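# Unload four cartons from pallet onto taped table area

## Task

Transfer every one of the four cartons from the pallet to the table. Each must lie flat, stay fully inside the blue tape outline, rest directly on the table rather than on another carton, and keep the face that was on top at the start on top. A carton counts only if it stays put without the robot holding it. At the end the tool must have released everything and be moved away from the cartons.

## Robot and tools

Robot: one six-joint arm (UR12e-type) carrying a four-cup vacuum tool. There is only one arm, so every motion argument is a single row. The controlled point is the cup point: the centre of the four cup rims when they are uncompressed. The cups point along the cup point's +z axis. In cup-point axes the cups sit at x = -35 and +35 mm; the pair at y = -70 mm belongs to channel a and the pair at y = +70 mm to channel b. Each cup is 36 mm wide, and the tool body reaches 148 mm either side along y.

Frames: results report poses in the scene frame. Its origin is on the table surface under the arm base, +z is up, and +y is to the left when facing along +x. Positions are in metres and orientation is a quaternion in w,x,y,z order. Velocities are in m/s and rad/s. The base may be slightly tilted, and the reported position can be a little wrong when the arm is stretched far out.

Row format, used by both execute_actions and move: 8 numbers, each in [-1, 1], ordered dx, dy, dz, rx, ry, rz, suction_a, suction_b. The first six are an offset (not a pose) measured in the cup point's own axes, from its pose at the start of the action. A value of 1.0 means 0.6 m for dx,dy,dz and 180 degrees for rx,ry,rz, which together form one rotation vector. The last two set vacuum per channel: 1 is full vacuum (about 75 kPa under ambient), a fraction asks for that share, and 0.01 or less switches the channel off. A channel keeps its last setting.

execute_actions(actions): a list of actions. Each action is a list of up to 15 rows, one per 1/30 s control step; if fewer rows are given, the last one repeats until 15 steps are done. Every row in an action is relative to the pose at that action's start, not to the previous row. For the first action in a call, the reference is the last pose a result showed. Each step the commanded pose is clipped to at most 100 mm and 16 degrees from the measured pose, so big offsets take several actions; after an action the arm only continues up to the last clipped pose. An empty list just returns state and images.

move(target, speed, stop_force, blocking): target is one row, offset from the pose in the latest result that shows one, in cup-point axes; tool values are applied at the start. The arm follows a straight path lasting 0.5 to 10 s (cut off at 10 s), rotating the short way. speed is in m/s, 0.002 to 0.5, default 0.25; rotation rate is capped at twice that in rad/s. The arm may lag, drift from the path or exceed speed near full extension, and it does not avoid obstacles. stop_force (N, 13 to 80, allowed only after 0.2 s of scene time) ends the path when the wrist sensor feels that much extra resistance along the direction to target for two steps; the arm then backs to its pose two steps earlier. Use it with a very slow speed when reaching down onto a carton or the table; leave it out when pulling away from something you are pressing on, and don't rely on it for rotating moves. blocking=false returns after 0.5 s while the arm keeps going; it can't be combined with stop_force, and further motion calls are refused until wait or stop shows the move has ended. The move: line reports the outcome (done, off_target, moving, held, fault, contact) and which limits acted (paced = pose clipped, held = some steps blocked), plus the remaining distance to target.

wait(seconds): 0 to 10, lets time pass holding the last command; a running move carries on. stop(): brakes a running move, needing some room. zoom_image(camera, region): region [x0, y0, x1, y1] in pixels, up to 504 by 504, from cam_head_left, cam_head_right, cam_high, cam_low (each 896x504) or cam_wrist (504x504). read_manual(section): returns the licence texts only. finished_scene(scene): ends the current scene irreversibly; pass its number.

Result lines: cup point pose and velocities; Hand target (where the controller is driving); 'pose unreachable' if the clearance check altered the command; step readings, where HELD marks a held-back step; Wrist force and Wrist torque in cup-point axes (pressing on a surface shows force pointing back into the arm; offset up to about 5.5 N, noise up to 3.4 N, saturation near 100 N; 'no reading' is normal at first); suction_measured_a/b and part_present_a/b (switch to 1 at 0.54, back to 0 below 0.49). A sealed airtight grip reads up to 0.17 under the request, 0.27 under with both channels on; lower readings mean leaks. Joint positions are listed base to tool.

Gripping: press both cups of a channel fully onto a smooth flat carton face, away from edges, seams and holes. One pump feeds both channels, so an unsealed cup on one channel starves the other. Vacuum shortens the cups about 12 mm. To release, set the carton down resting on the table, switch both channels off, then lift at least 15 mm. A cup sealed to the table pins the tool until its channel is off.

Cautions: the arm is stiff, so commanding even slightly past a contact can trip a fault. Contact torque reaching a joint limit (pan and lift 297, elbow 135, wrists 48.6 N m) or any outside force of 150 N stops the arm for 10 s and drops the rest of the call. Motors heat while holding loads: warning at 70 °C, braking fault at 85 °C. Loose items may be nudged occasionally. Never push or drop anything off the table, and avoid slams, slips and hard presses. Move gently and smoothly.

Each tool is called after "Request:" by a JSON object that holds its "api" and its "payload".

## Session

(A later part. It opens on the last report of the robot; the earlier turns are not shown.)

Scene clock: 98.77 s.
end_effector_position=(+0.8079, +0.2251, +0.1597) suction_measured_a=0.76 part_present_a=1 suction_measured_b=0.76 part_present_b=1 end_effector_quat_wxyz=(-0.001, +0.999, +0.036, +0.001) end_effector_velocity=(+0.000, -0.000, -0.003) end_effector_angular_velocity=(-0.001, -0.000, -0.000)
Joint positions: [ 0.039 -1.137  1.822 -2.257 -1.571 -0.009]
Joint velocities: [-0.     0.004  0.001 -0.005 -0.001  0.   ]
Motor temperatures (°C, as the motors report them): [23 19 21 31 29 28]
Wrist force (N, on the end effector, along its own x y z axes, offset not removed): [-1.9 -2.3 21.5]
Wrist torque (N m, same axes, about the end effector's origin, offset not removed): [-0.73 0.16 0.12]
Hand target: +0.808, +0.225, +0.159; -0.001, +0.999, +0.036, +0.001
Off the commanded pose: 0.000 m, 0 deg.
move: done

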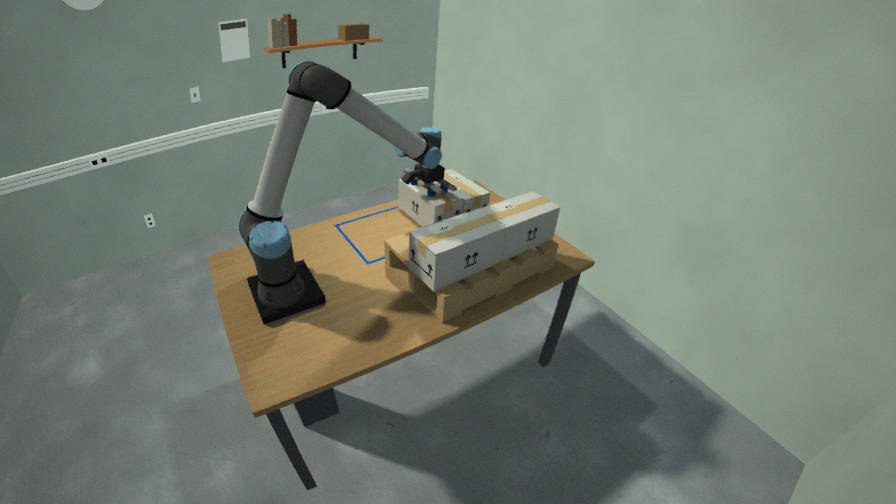

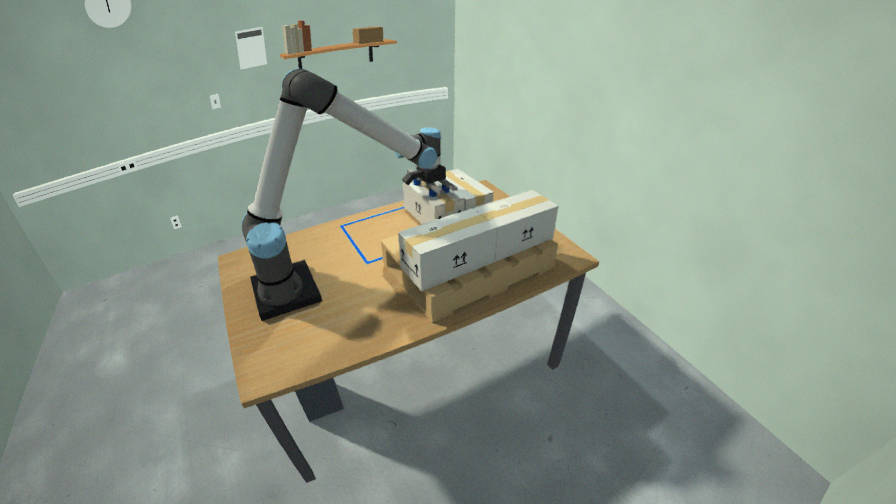

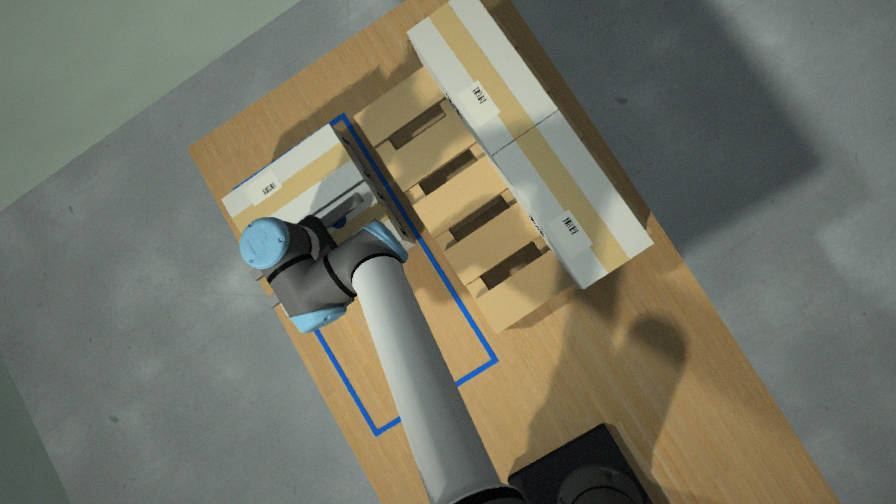

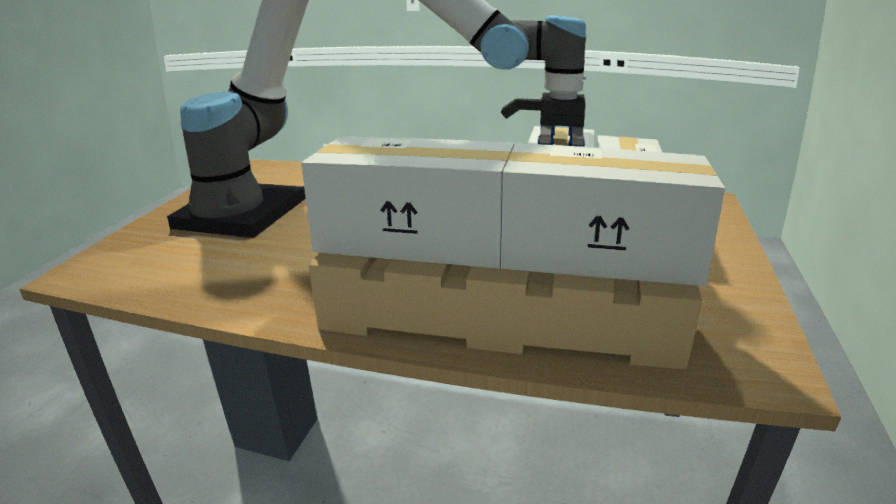

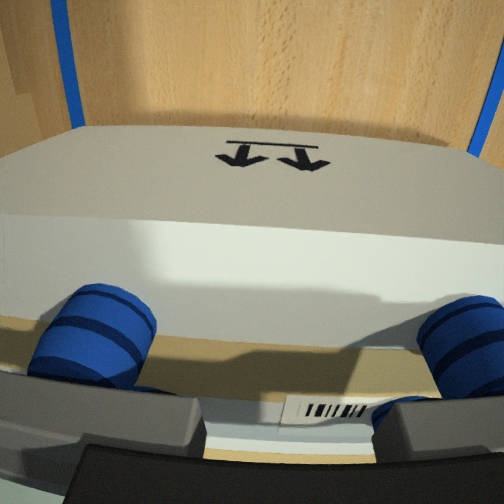

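Request:
{"api": "move", "payload": {"target": [0,-0.007,0.03,0,0,0,1,1], "speed": 0.025, "stop_force": 18}}

Request:
{"api": "execute_actions", "payload": {"actions": [[[0,0,-0.004,0,0,0,0,0]]]}}

Request:
{"api": "move", "payload": {"target": [0,0,-0.28,0,0,0,0,0], "speed": 0.4}}

Request:
{"api": "move", "payload": {"target": [0.117,0.834,0,0,0,-0.5035,0,0], "speed": 0.5}}

Scene clock: 107.77 s.
end_effector_position=(+0.8077, +0.2290, +0.1440) suction_measured_a=0.76 part_present_a=1 suction_measured_b=0.76 part_present_b=1 end_effector_quat_wxyz=(-0.001, +0.999, +0.036, +0.001) end_effector_velocity=(-0.002, -0.001, +0.002) end_effector_angular_velocity=(-0.000, +0.006, +0.000)
Joint positions: [ 0.044 -1.119  1.829 -2.282 -1.571 -0.004]
Joint velocities: [-0.001 -0.004 -0.001  0.01   0.    -0.001]
Motor temperatures (°C, as the motors report them): [23 19 21 31 29 28]
Wrist force (N, on the end effector, along its own x y z axes, offset not removed): [10.9 1.1 -28.4]
Wrist torque (N m, same axes, about the end effector's origin, offset not removed): [-2.13 -0.26 0.02]
Hand target: +0.808, +0.229, +0.145; -0.001, +0.999, +0.036, +0.001
Off the commanded pose: 0.002 m, 0 deg.
move: contact

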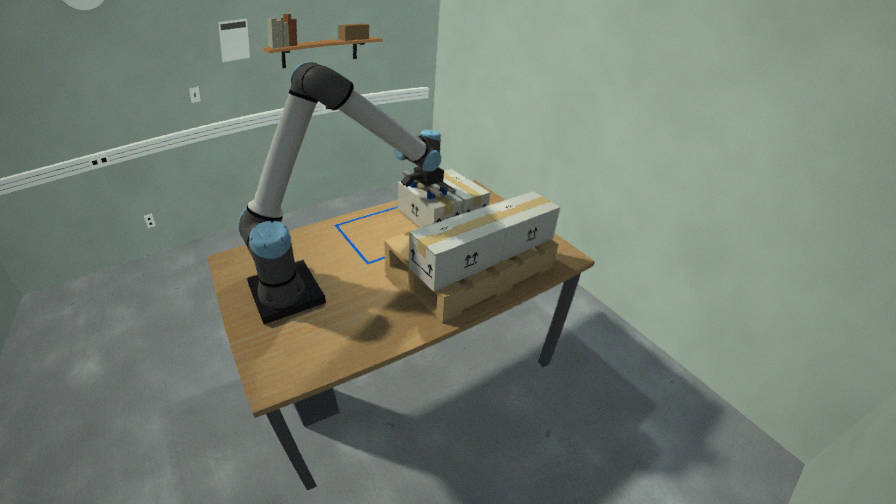

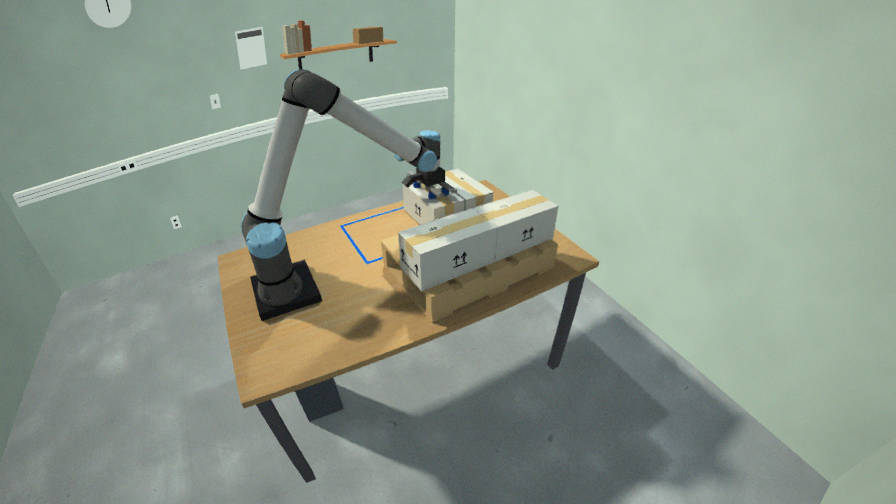

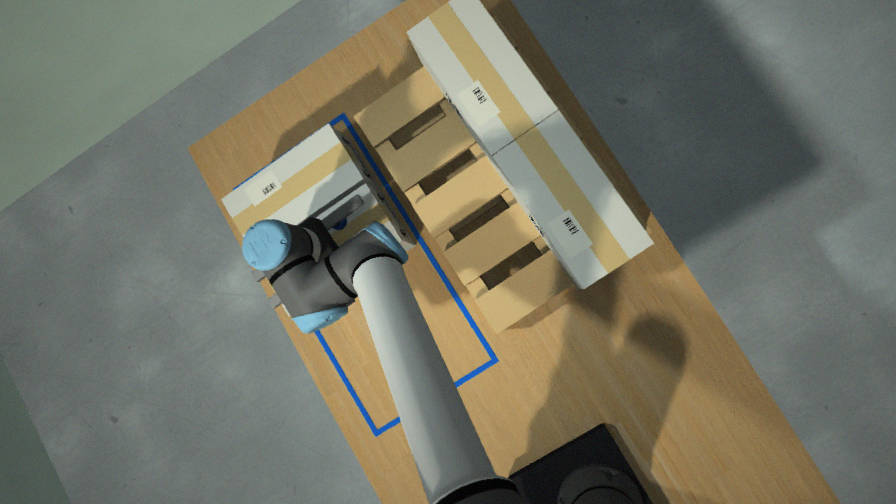

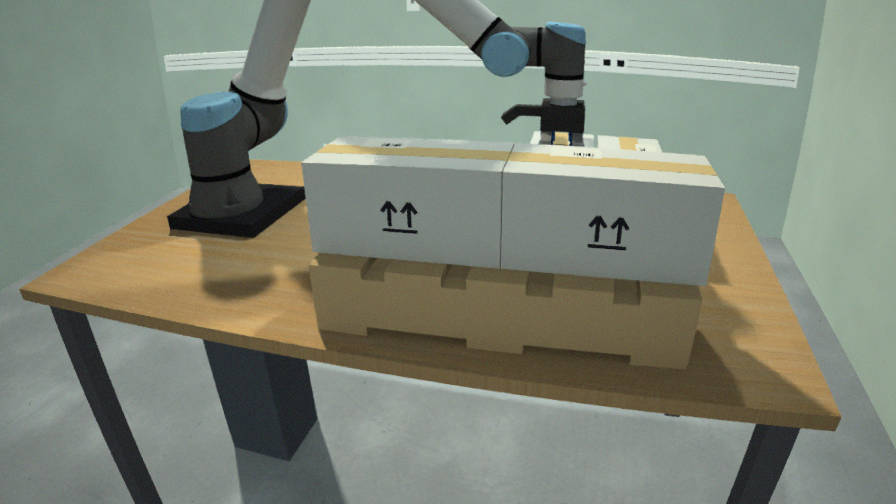

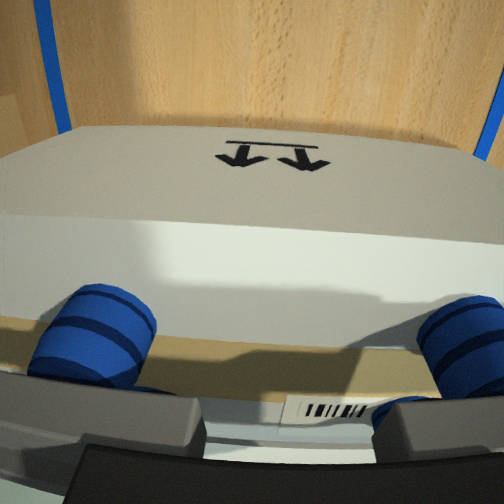

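Scene clock: 108.27 s.
end_effector_position=(+0.8077, +0.2289, +0.1464) suction_measured_a=0.01 part_present_a=0 suction_measured_b=0.01 part_present_b=0 end_effector_quat_wxyz=(-0.001, +0.999, +0.036, +0.001) end_effector_velocity=(+0.001, -0.001, +0.001) end_effector_angular_velocity=(+0.000, -0.000, -0.001)
Joint positions: [ 0.044 -1.122  1.827 -2.278 -1.571 -0.004]
Joint velocities: [-0.001 -0.    -0.001  0.001  0.    -0.   ]
Motor temperatures (°C, as the motors report them): [23 19 21 31 29 28]
Wrist force (N, on the end effector, along its own x y z axes, offset not removed): [-0.3 -2.3 -43.1]
Wrist torque (N m, same axes, about the end effector's origin, offset not removed): [-0.30 -0.31 0.24]
Hand target: +0.808, +0.229, +0.146; -0.001, +0.999, +0.036, +0.001
Off the commanded pose: 0.000 m, 0 deg.
Step readings (end_effector_position):
0: (+0.8077, +0.2290, +0.1440)
1: (+0.8076, +0.2289, +0.1441)
2: (+0.8075, +0.2289, +0.1443)
4: (+0.8076, +0.2289, +0.1452)
8: (+0.8077, +0.2289, +0.1461)
15: end_effector_position above

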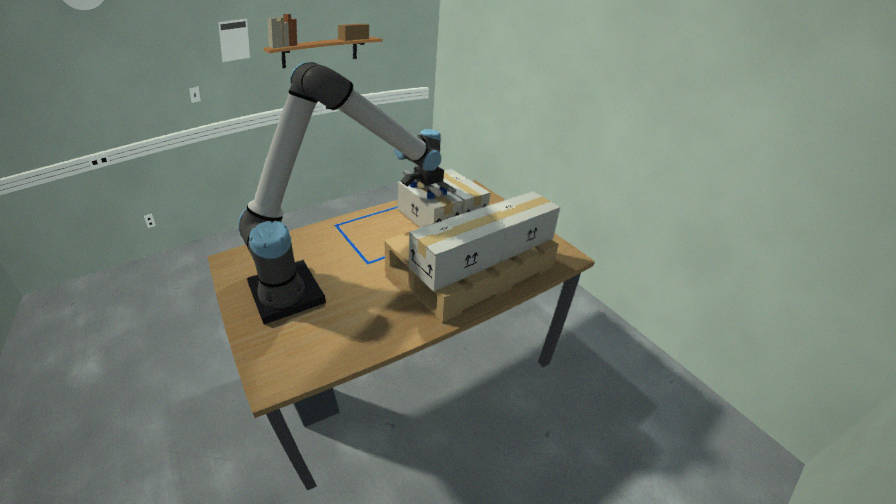

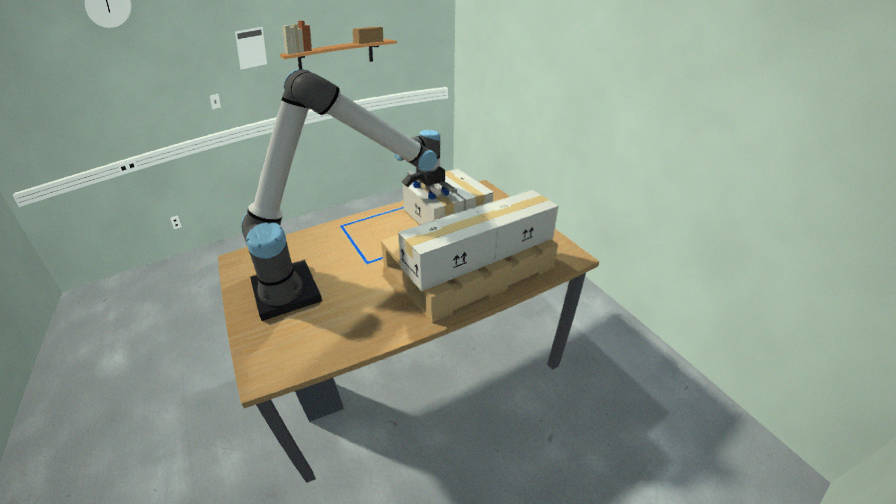

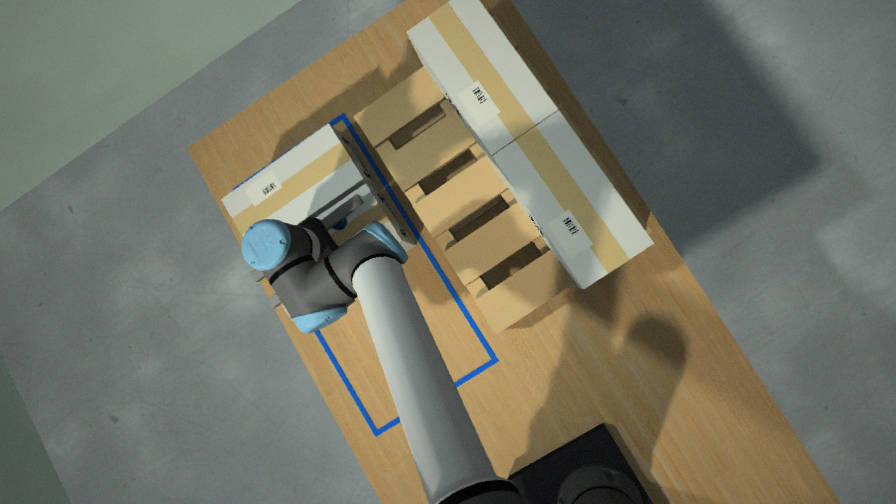

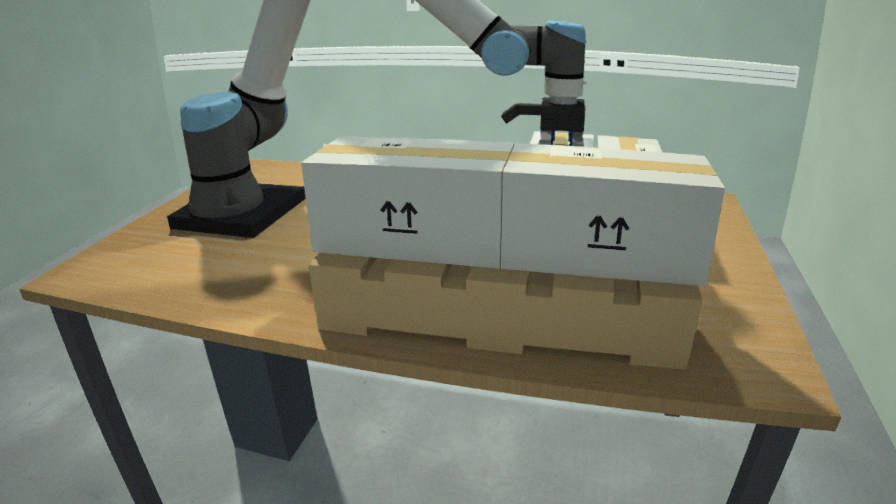

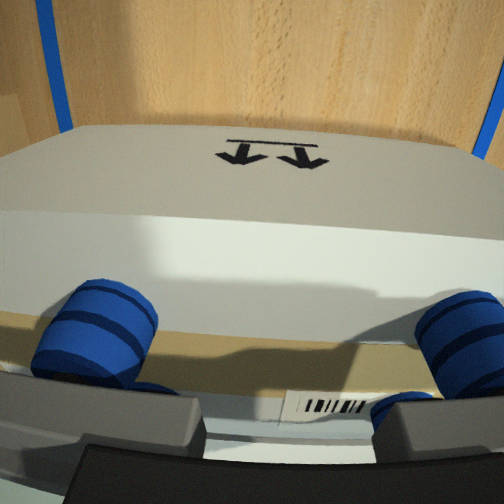

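Scene clock: 109.47 s.
end_effector_position=(+0.8075, +0.2288, +0.3139) suction_measured_a=0.01 part_present_a=0 suction_measured_b=0.01 part_present_b=0 end_effector_quat_wxyz=(-0.001, +0.999, +0.036, +0.001) end_effector_velocity=(-0.000, -0.000, +0.002) end_effector_angular_velocity=(-0.000, +0.002, +0.000)
Joint positions: [ 0.044 -1.271  1.699 -2.    -1.571 -0.004]
Joint velocities: [-0.    -0.001 -0.003  0.005 -0.    -0.   ]
Motor temperatures (°C, as the motors report them): [23 19 21 31 29 28]
Wrist force (N, on the end effector, along its own x y z axes, offset not removed): [1.0 -3.8 -1.6]
Wrist torque (N m, same axes, about the end effector's origin, offset not removed): [-0.66 -0.15 0.16]
Hand target: +0.808, +0.229, +0.314; -0.001, +0.999, +0.036, +0.001
Off the commanded pose: 0.000 m, 0 deg.
move: done

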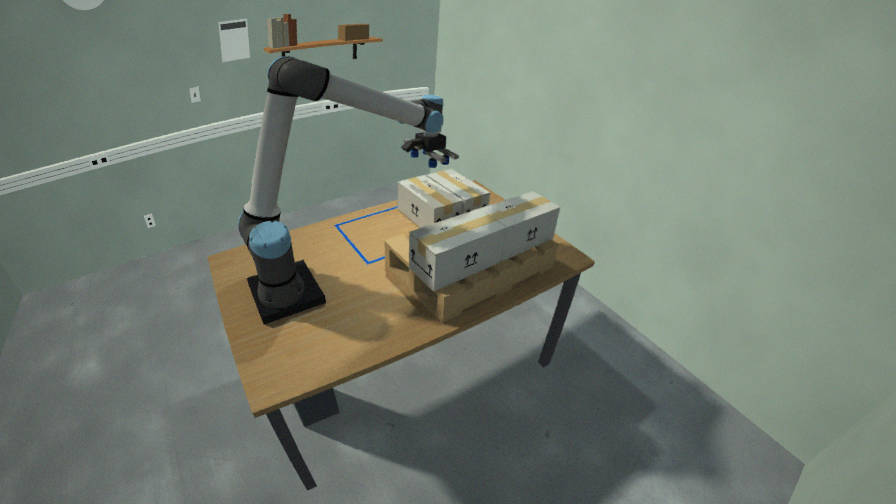

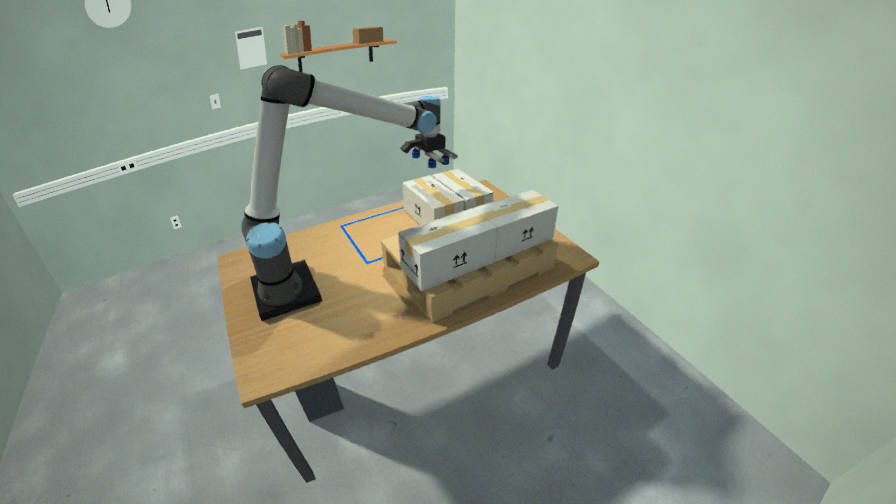

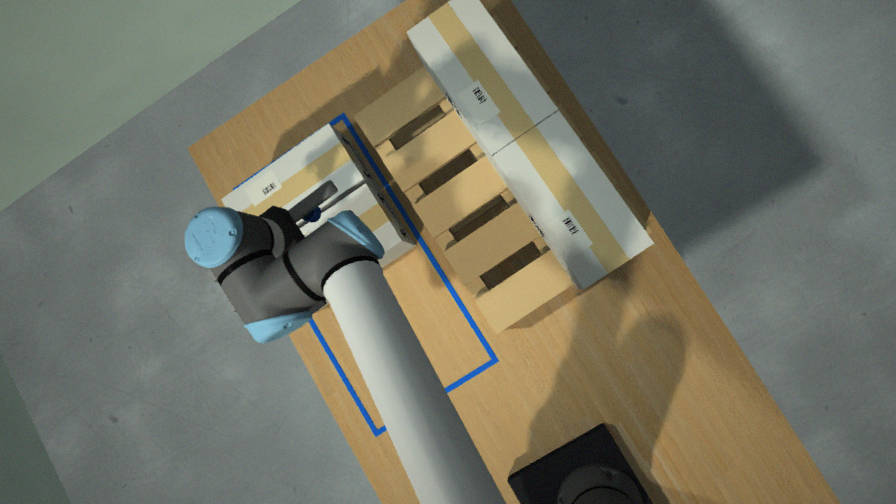

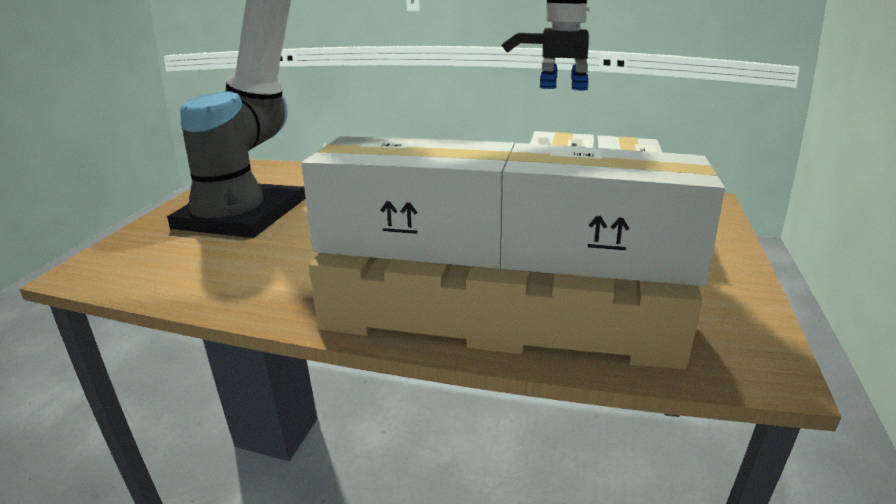

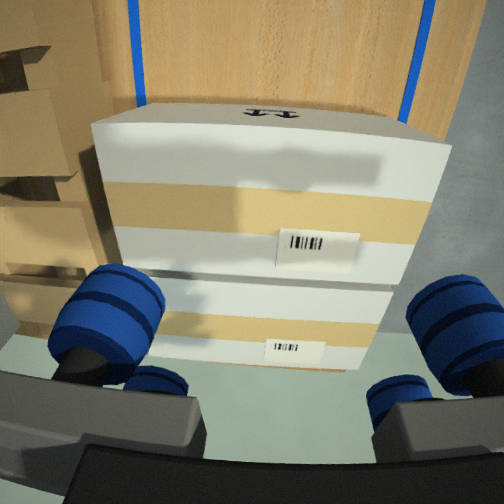

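Scene clock: 111.83 s.
end_effector_position=(+0.9131, -0.2648, +0.3137) suction_measured_a=0.01 part_present_a=0 suction_measured_b=0.01 part_present_b=0 end_effector_quat_wxyz=(+0.001, +0.678, +0.735, +0.001) end_effector_velocity=(+0.001, -0.004, +0.000) end_effector_angular_velocity=(+0.003, +0.001, +0.010)
Joint positions: [-0.49  -1.1    1.452 -1.925 -1.57  -2.118]
Joint velocities: [-0.004  0.003 -0.005  0.004  0.002 -0.014]
Motor temperatures (°C, as the motors report them): [23 19 21 31 29 28]
Wrist force (N, on the end effector, along its own x y z axes, offset not removed): [-0.1 0.9 -1.3]
Wrist torque (N m, same axes, about the end effector's origin, offset not removed): [0.03 -0.16 0.08]
Hand target: +0.913, -0.265, +0.314; +0.000, +0.677, +0.736, +0.001
Off the commanded pose: 0.001 m, 0 deg.
move: done

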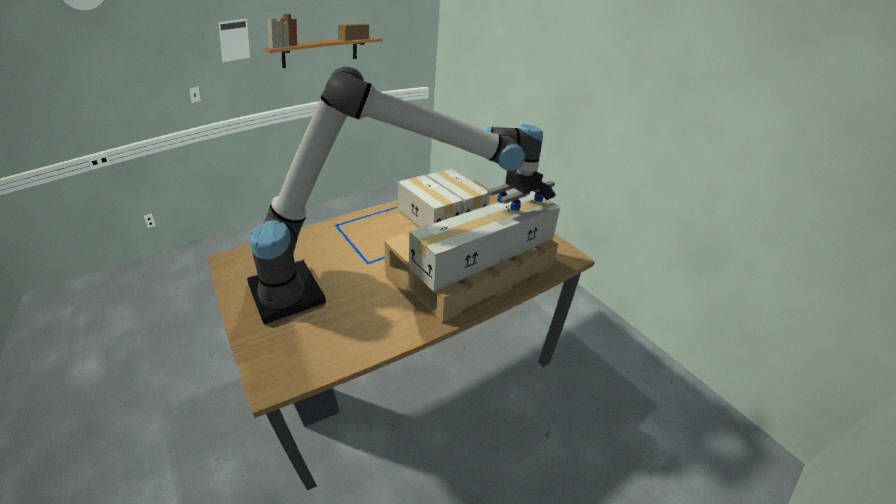

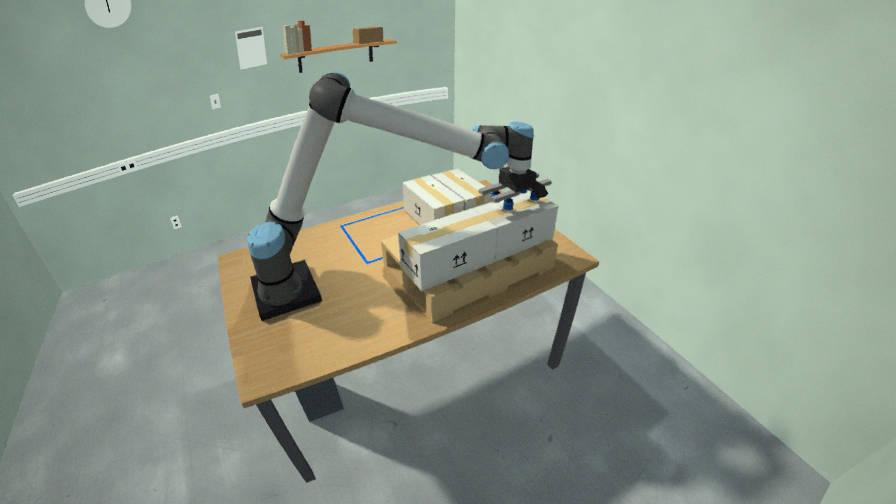

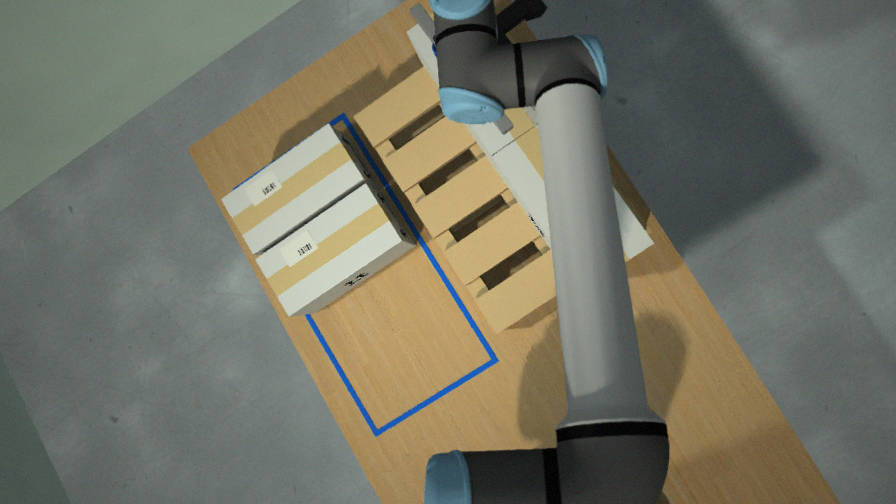

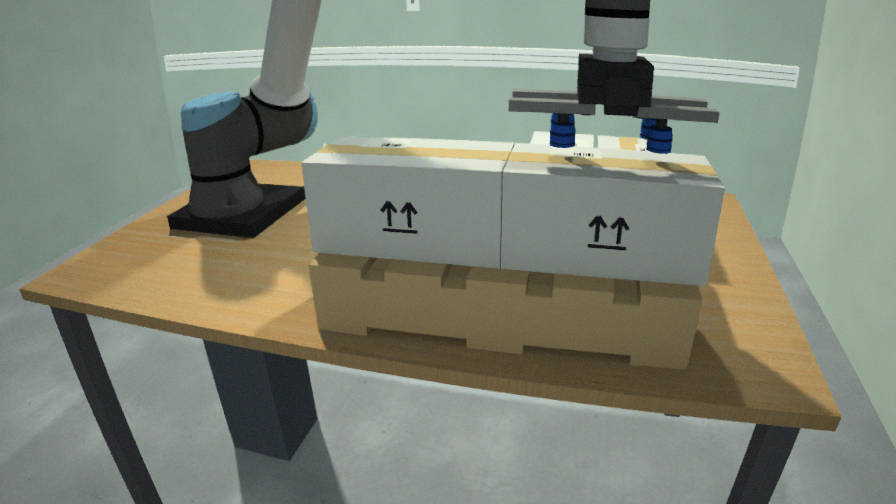

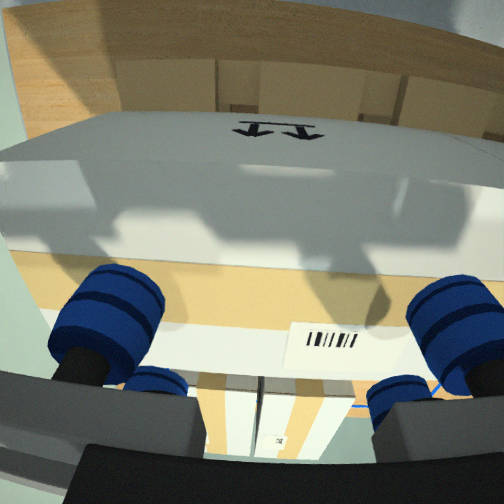

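Request:
{"api": "move", "payload": {"target": [0,-0.008,0.069,0,0,0,1,1], "speed": 0.07}}

Request:
{"api": "execute_actions", "payload": {"actions": [[[0,0,0,0,0,0,1,1]]]}}

Scene clock: 127.00 s.
end_effector_position=(+0.9084, -0.2651, +0.2723) suction_measured_a=0.44 part_present_a=0 suction_measured_b=0.44 part_present_b=0 end_effector_quat_wxyz=(+0.000, +0.678, +0.735, +0.001) end_effector_velocity=(+0.001, +0.000, +0.001) end_effector_angular_velocity=(-0.002, -0.005, +0.001)
Joint positions: [-0.492 -1.081  1.502 -1.993 -1.57  -2.121]
Joint velocities: [ 0.001 -0.    -0.    -0.005  0.    -0.   ]
Motor temperatures (°C, as the motors report them): [23 19 21 31 29 28]
Wrist force (N, on the end effector, along its own x y z axes, offset not removed): [1.2 -1.8 22.6]
Wrist torque (N m, same axes, about the end effector's origin, offset not removed): [-0.83 0.03 0.01]
Hand target: +0.908, -0.265, +0.272; +0.001, +0.678, +0.735, +0.001
Off the commanded pose: 0.000 m, 0 deg.
move: done

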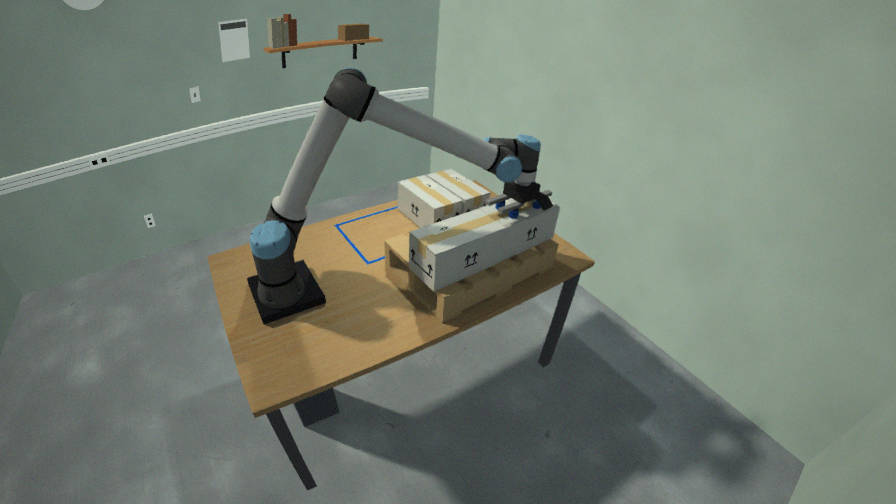

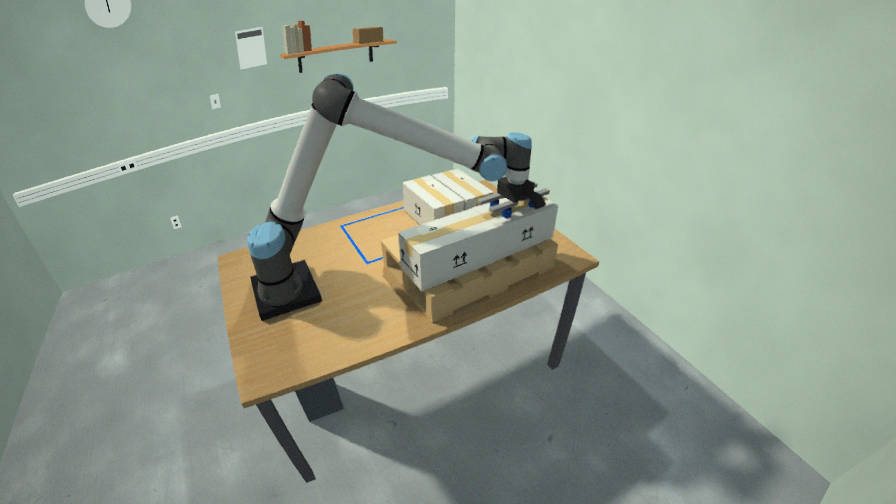

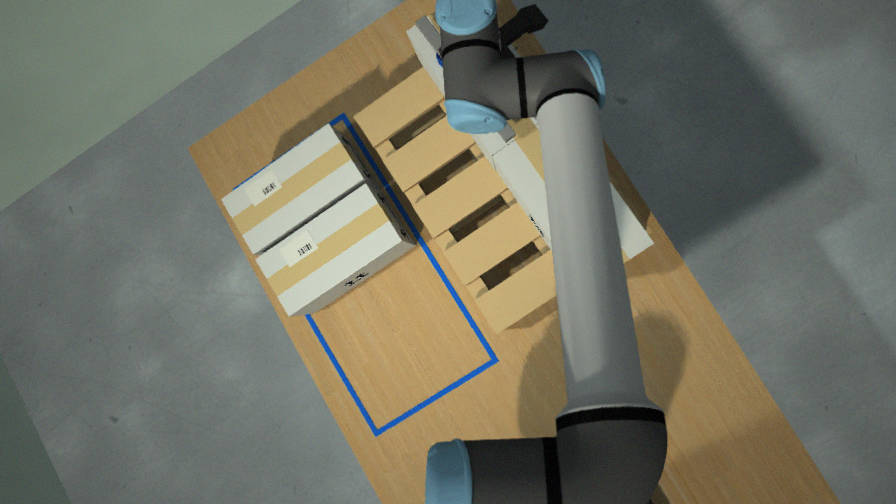

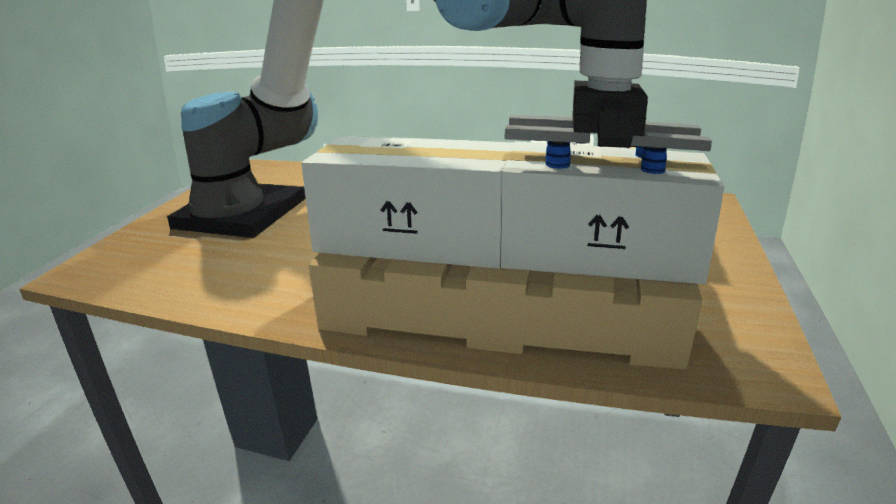

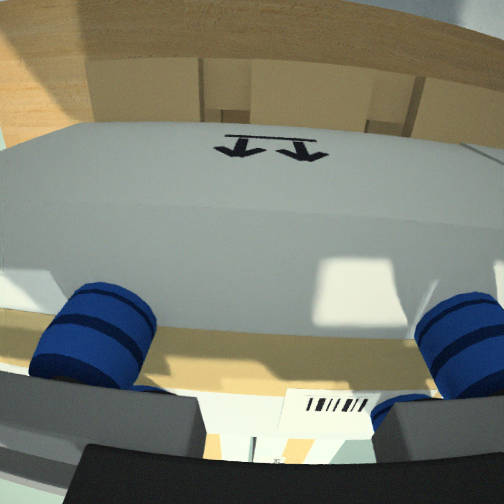

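Scene clock: 127.50 s.
end_effector_position=(+0.9083, -0.2651, +0.2723) suction_measured_a=0.71 part_present_a=1 suction_measured_b=0.71 part_present_b=1 end_effector_quat_wxyz=(+0.000, +0.678, +0.735, +0.001) end_effector_velocity=(-0.000, -0.000, +0.000) end_effector_angular_velocity=(+0.000, +0.000, -0.000)
Joint positions: [-0.492 -1.081  1.502 -1.993 -1.57  -2.121]
Joint velocities: [-0.    -0.001 -0.     0.001 -0.    -0.   ]
Motor temperatures (°C, as the motors report them): [23 19 21 31 29 28]
Wrist force (N, on the end effector, along its own x y z axes, offset not removed): [-0.4 -0.2 22.4]
Wrist torque (N m, same axes, about the end effector's origin, offset not removed): [-0.18 0.05 0.00]
Hand target: +0.908, -0.265, +0.272; +0.000, +0.678, +0.735, +0.001
Off the commanded pose: 0.000 m, 0 deg.
Step readings (end_effector_position):
0: (+0.9084, -0.2651, +0.2723)
1: (+0.9084, -0.2651, +0.2723)
2: (+0.9084, -0.2651, +0.2723)
4: (+0.9084, -0.2651, +0.2723)
8: (+0.9084, -0.2651, +0.2723)
15: end_effector_position above

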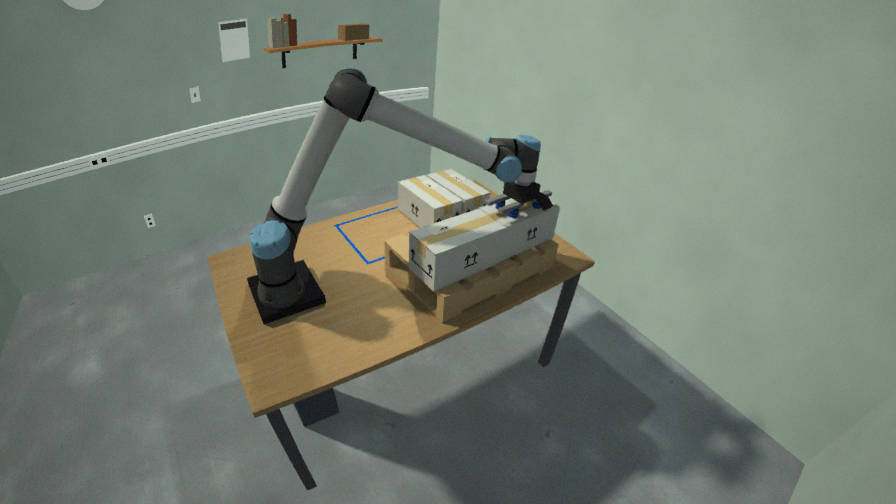

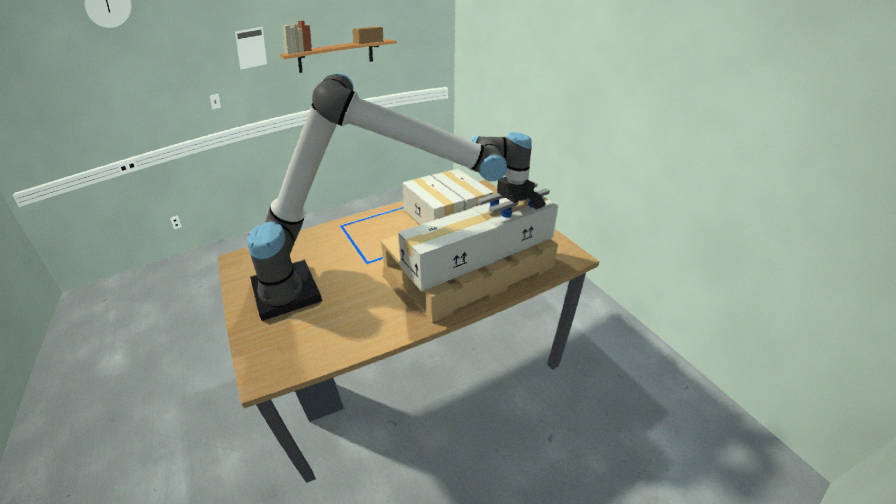

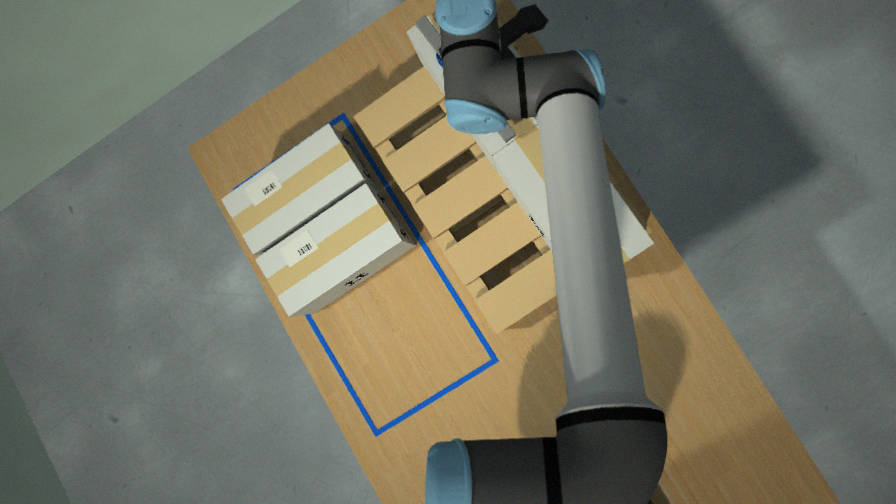

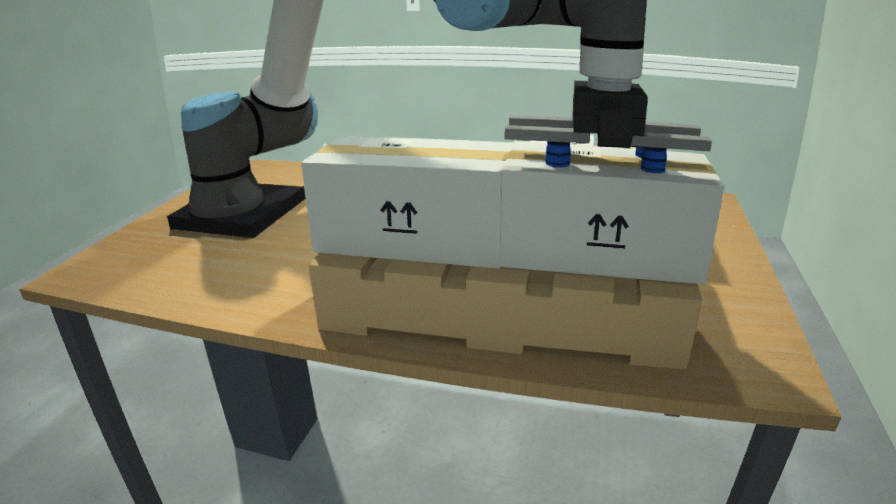

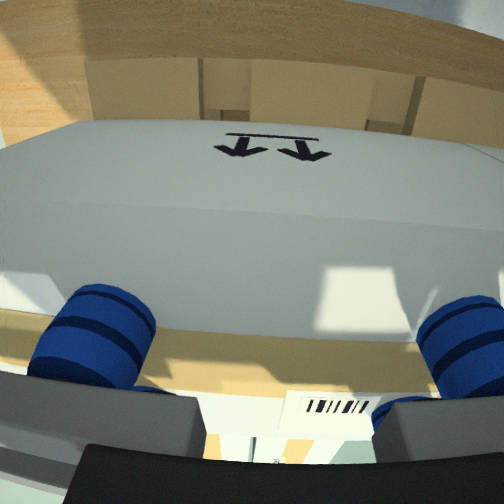

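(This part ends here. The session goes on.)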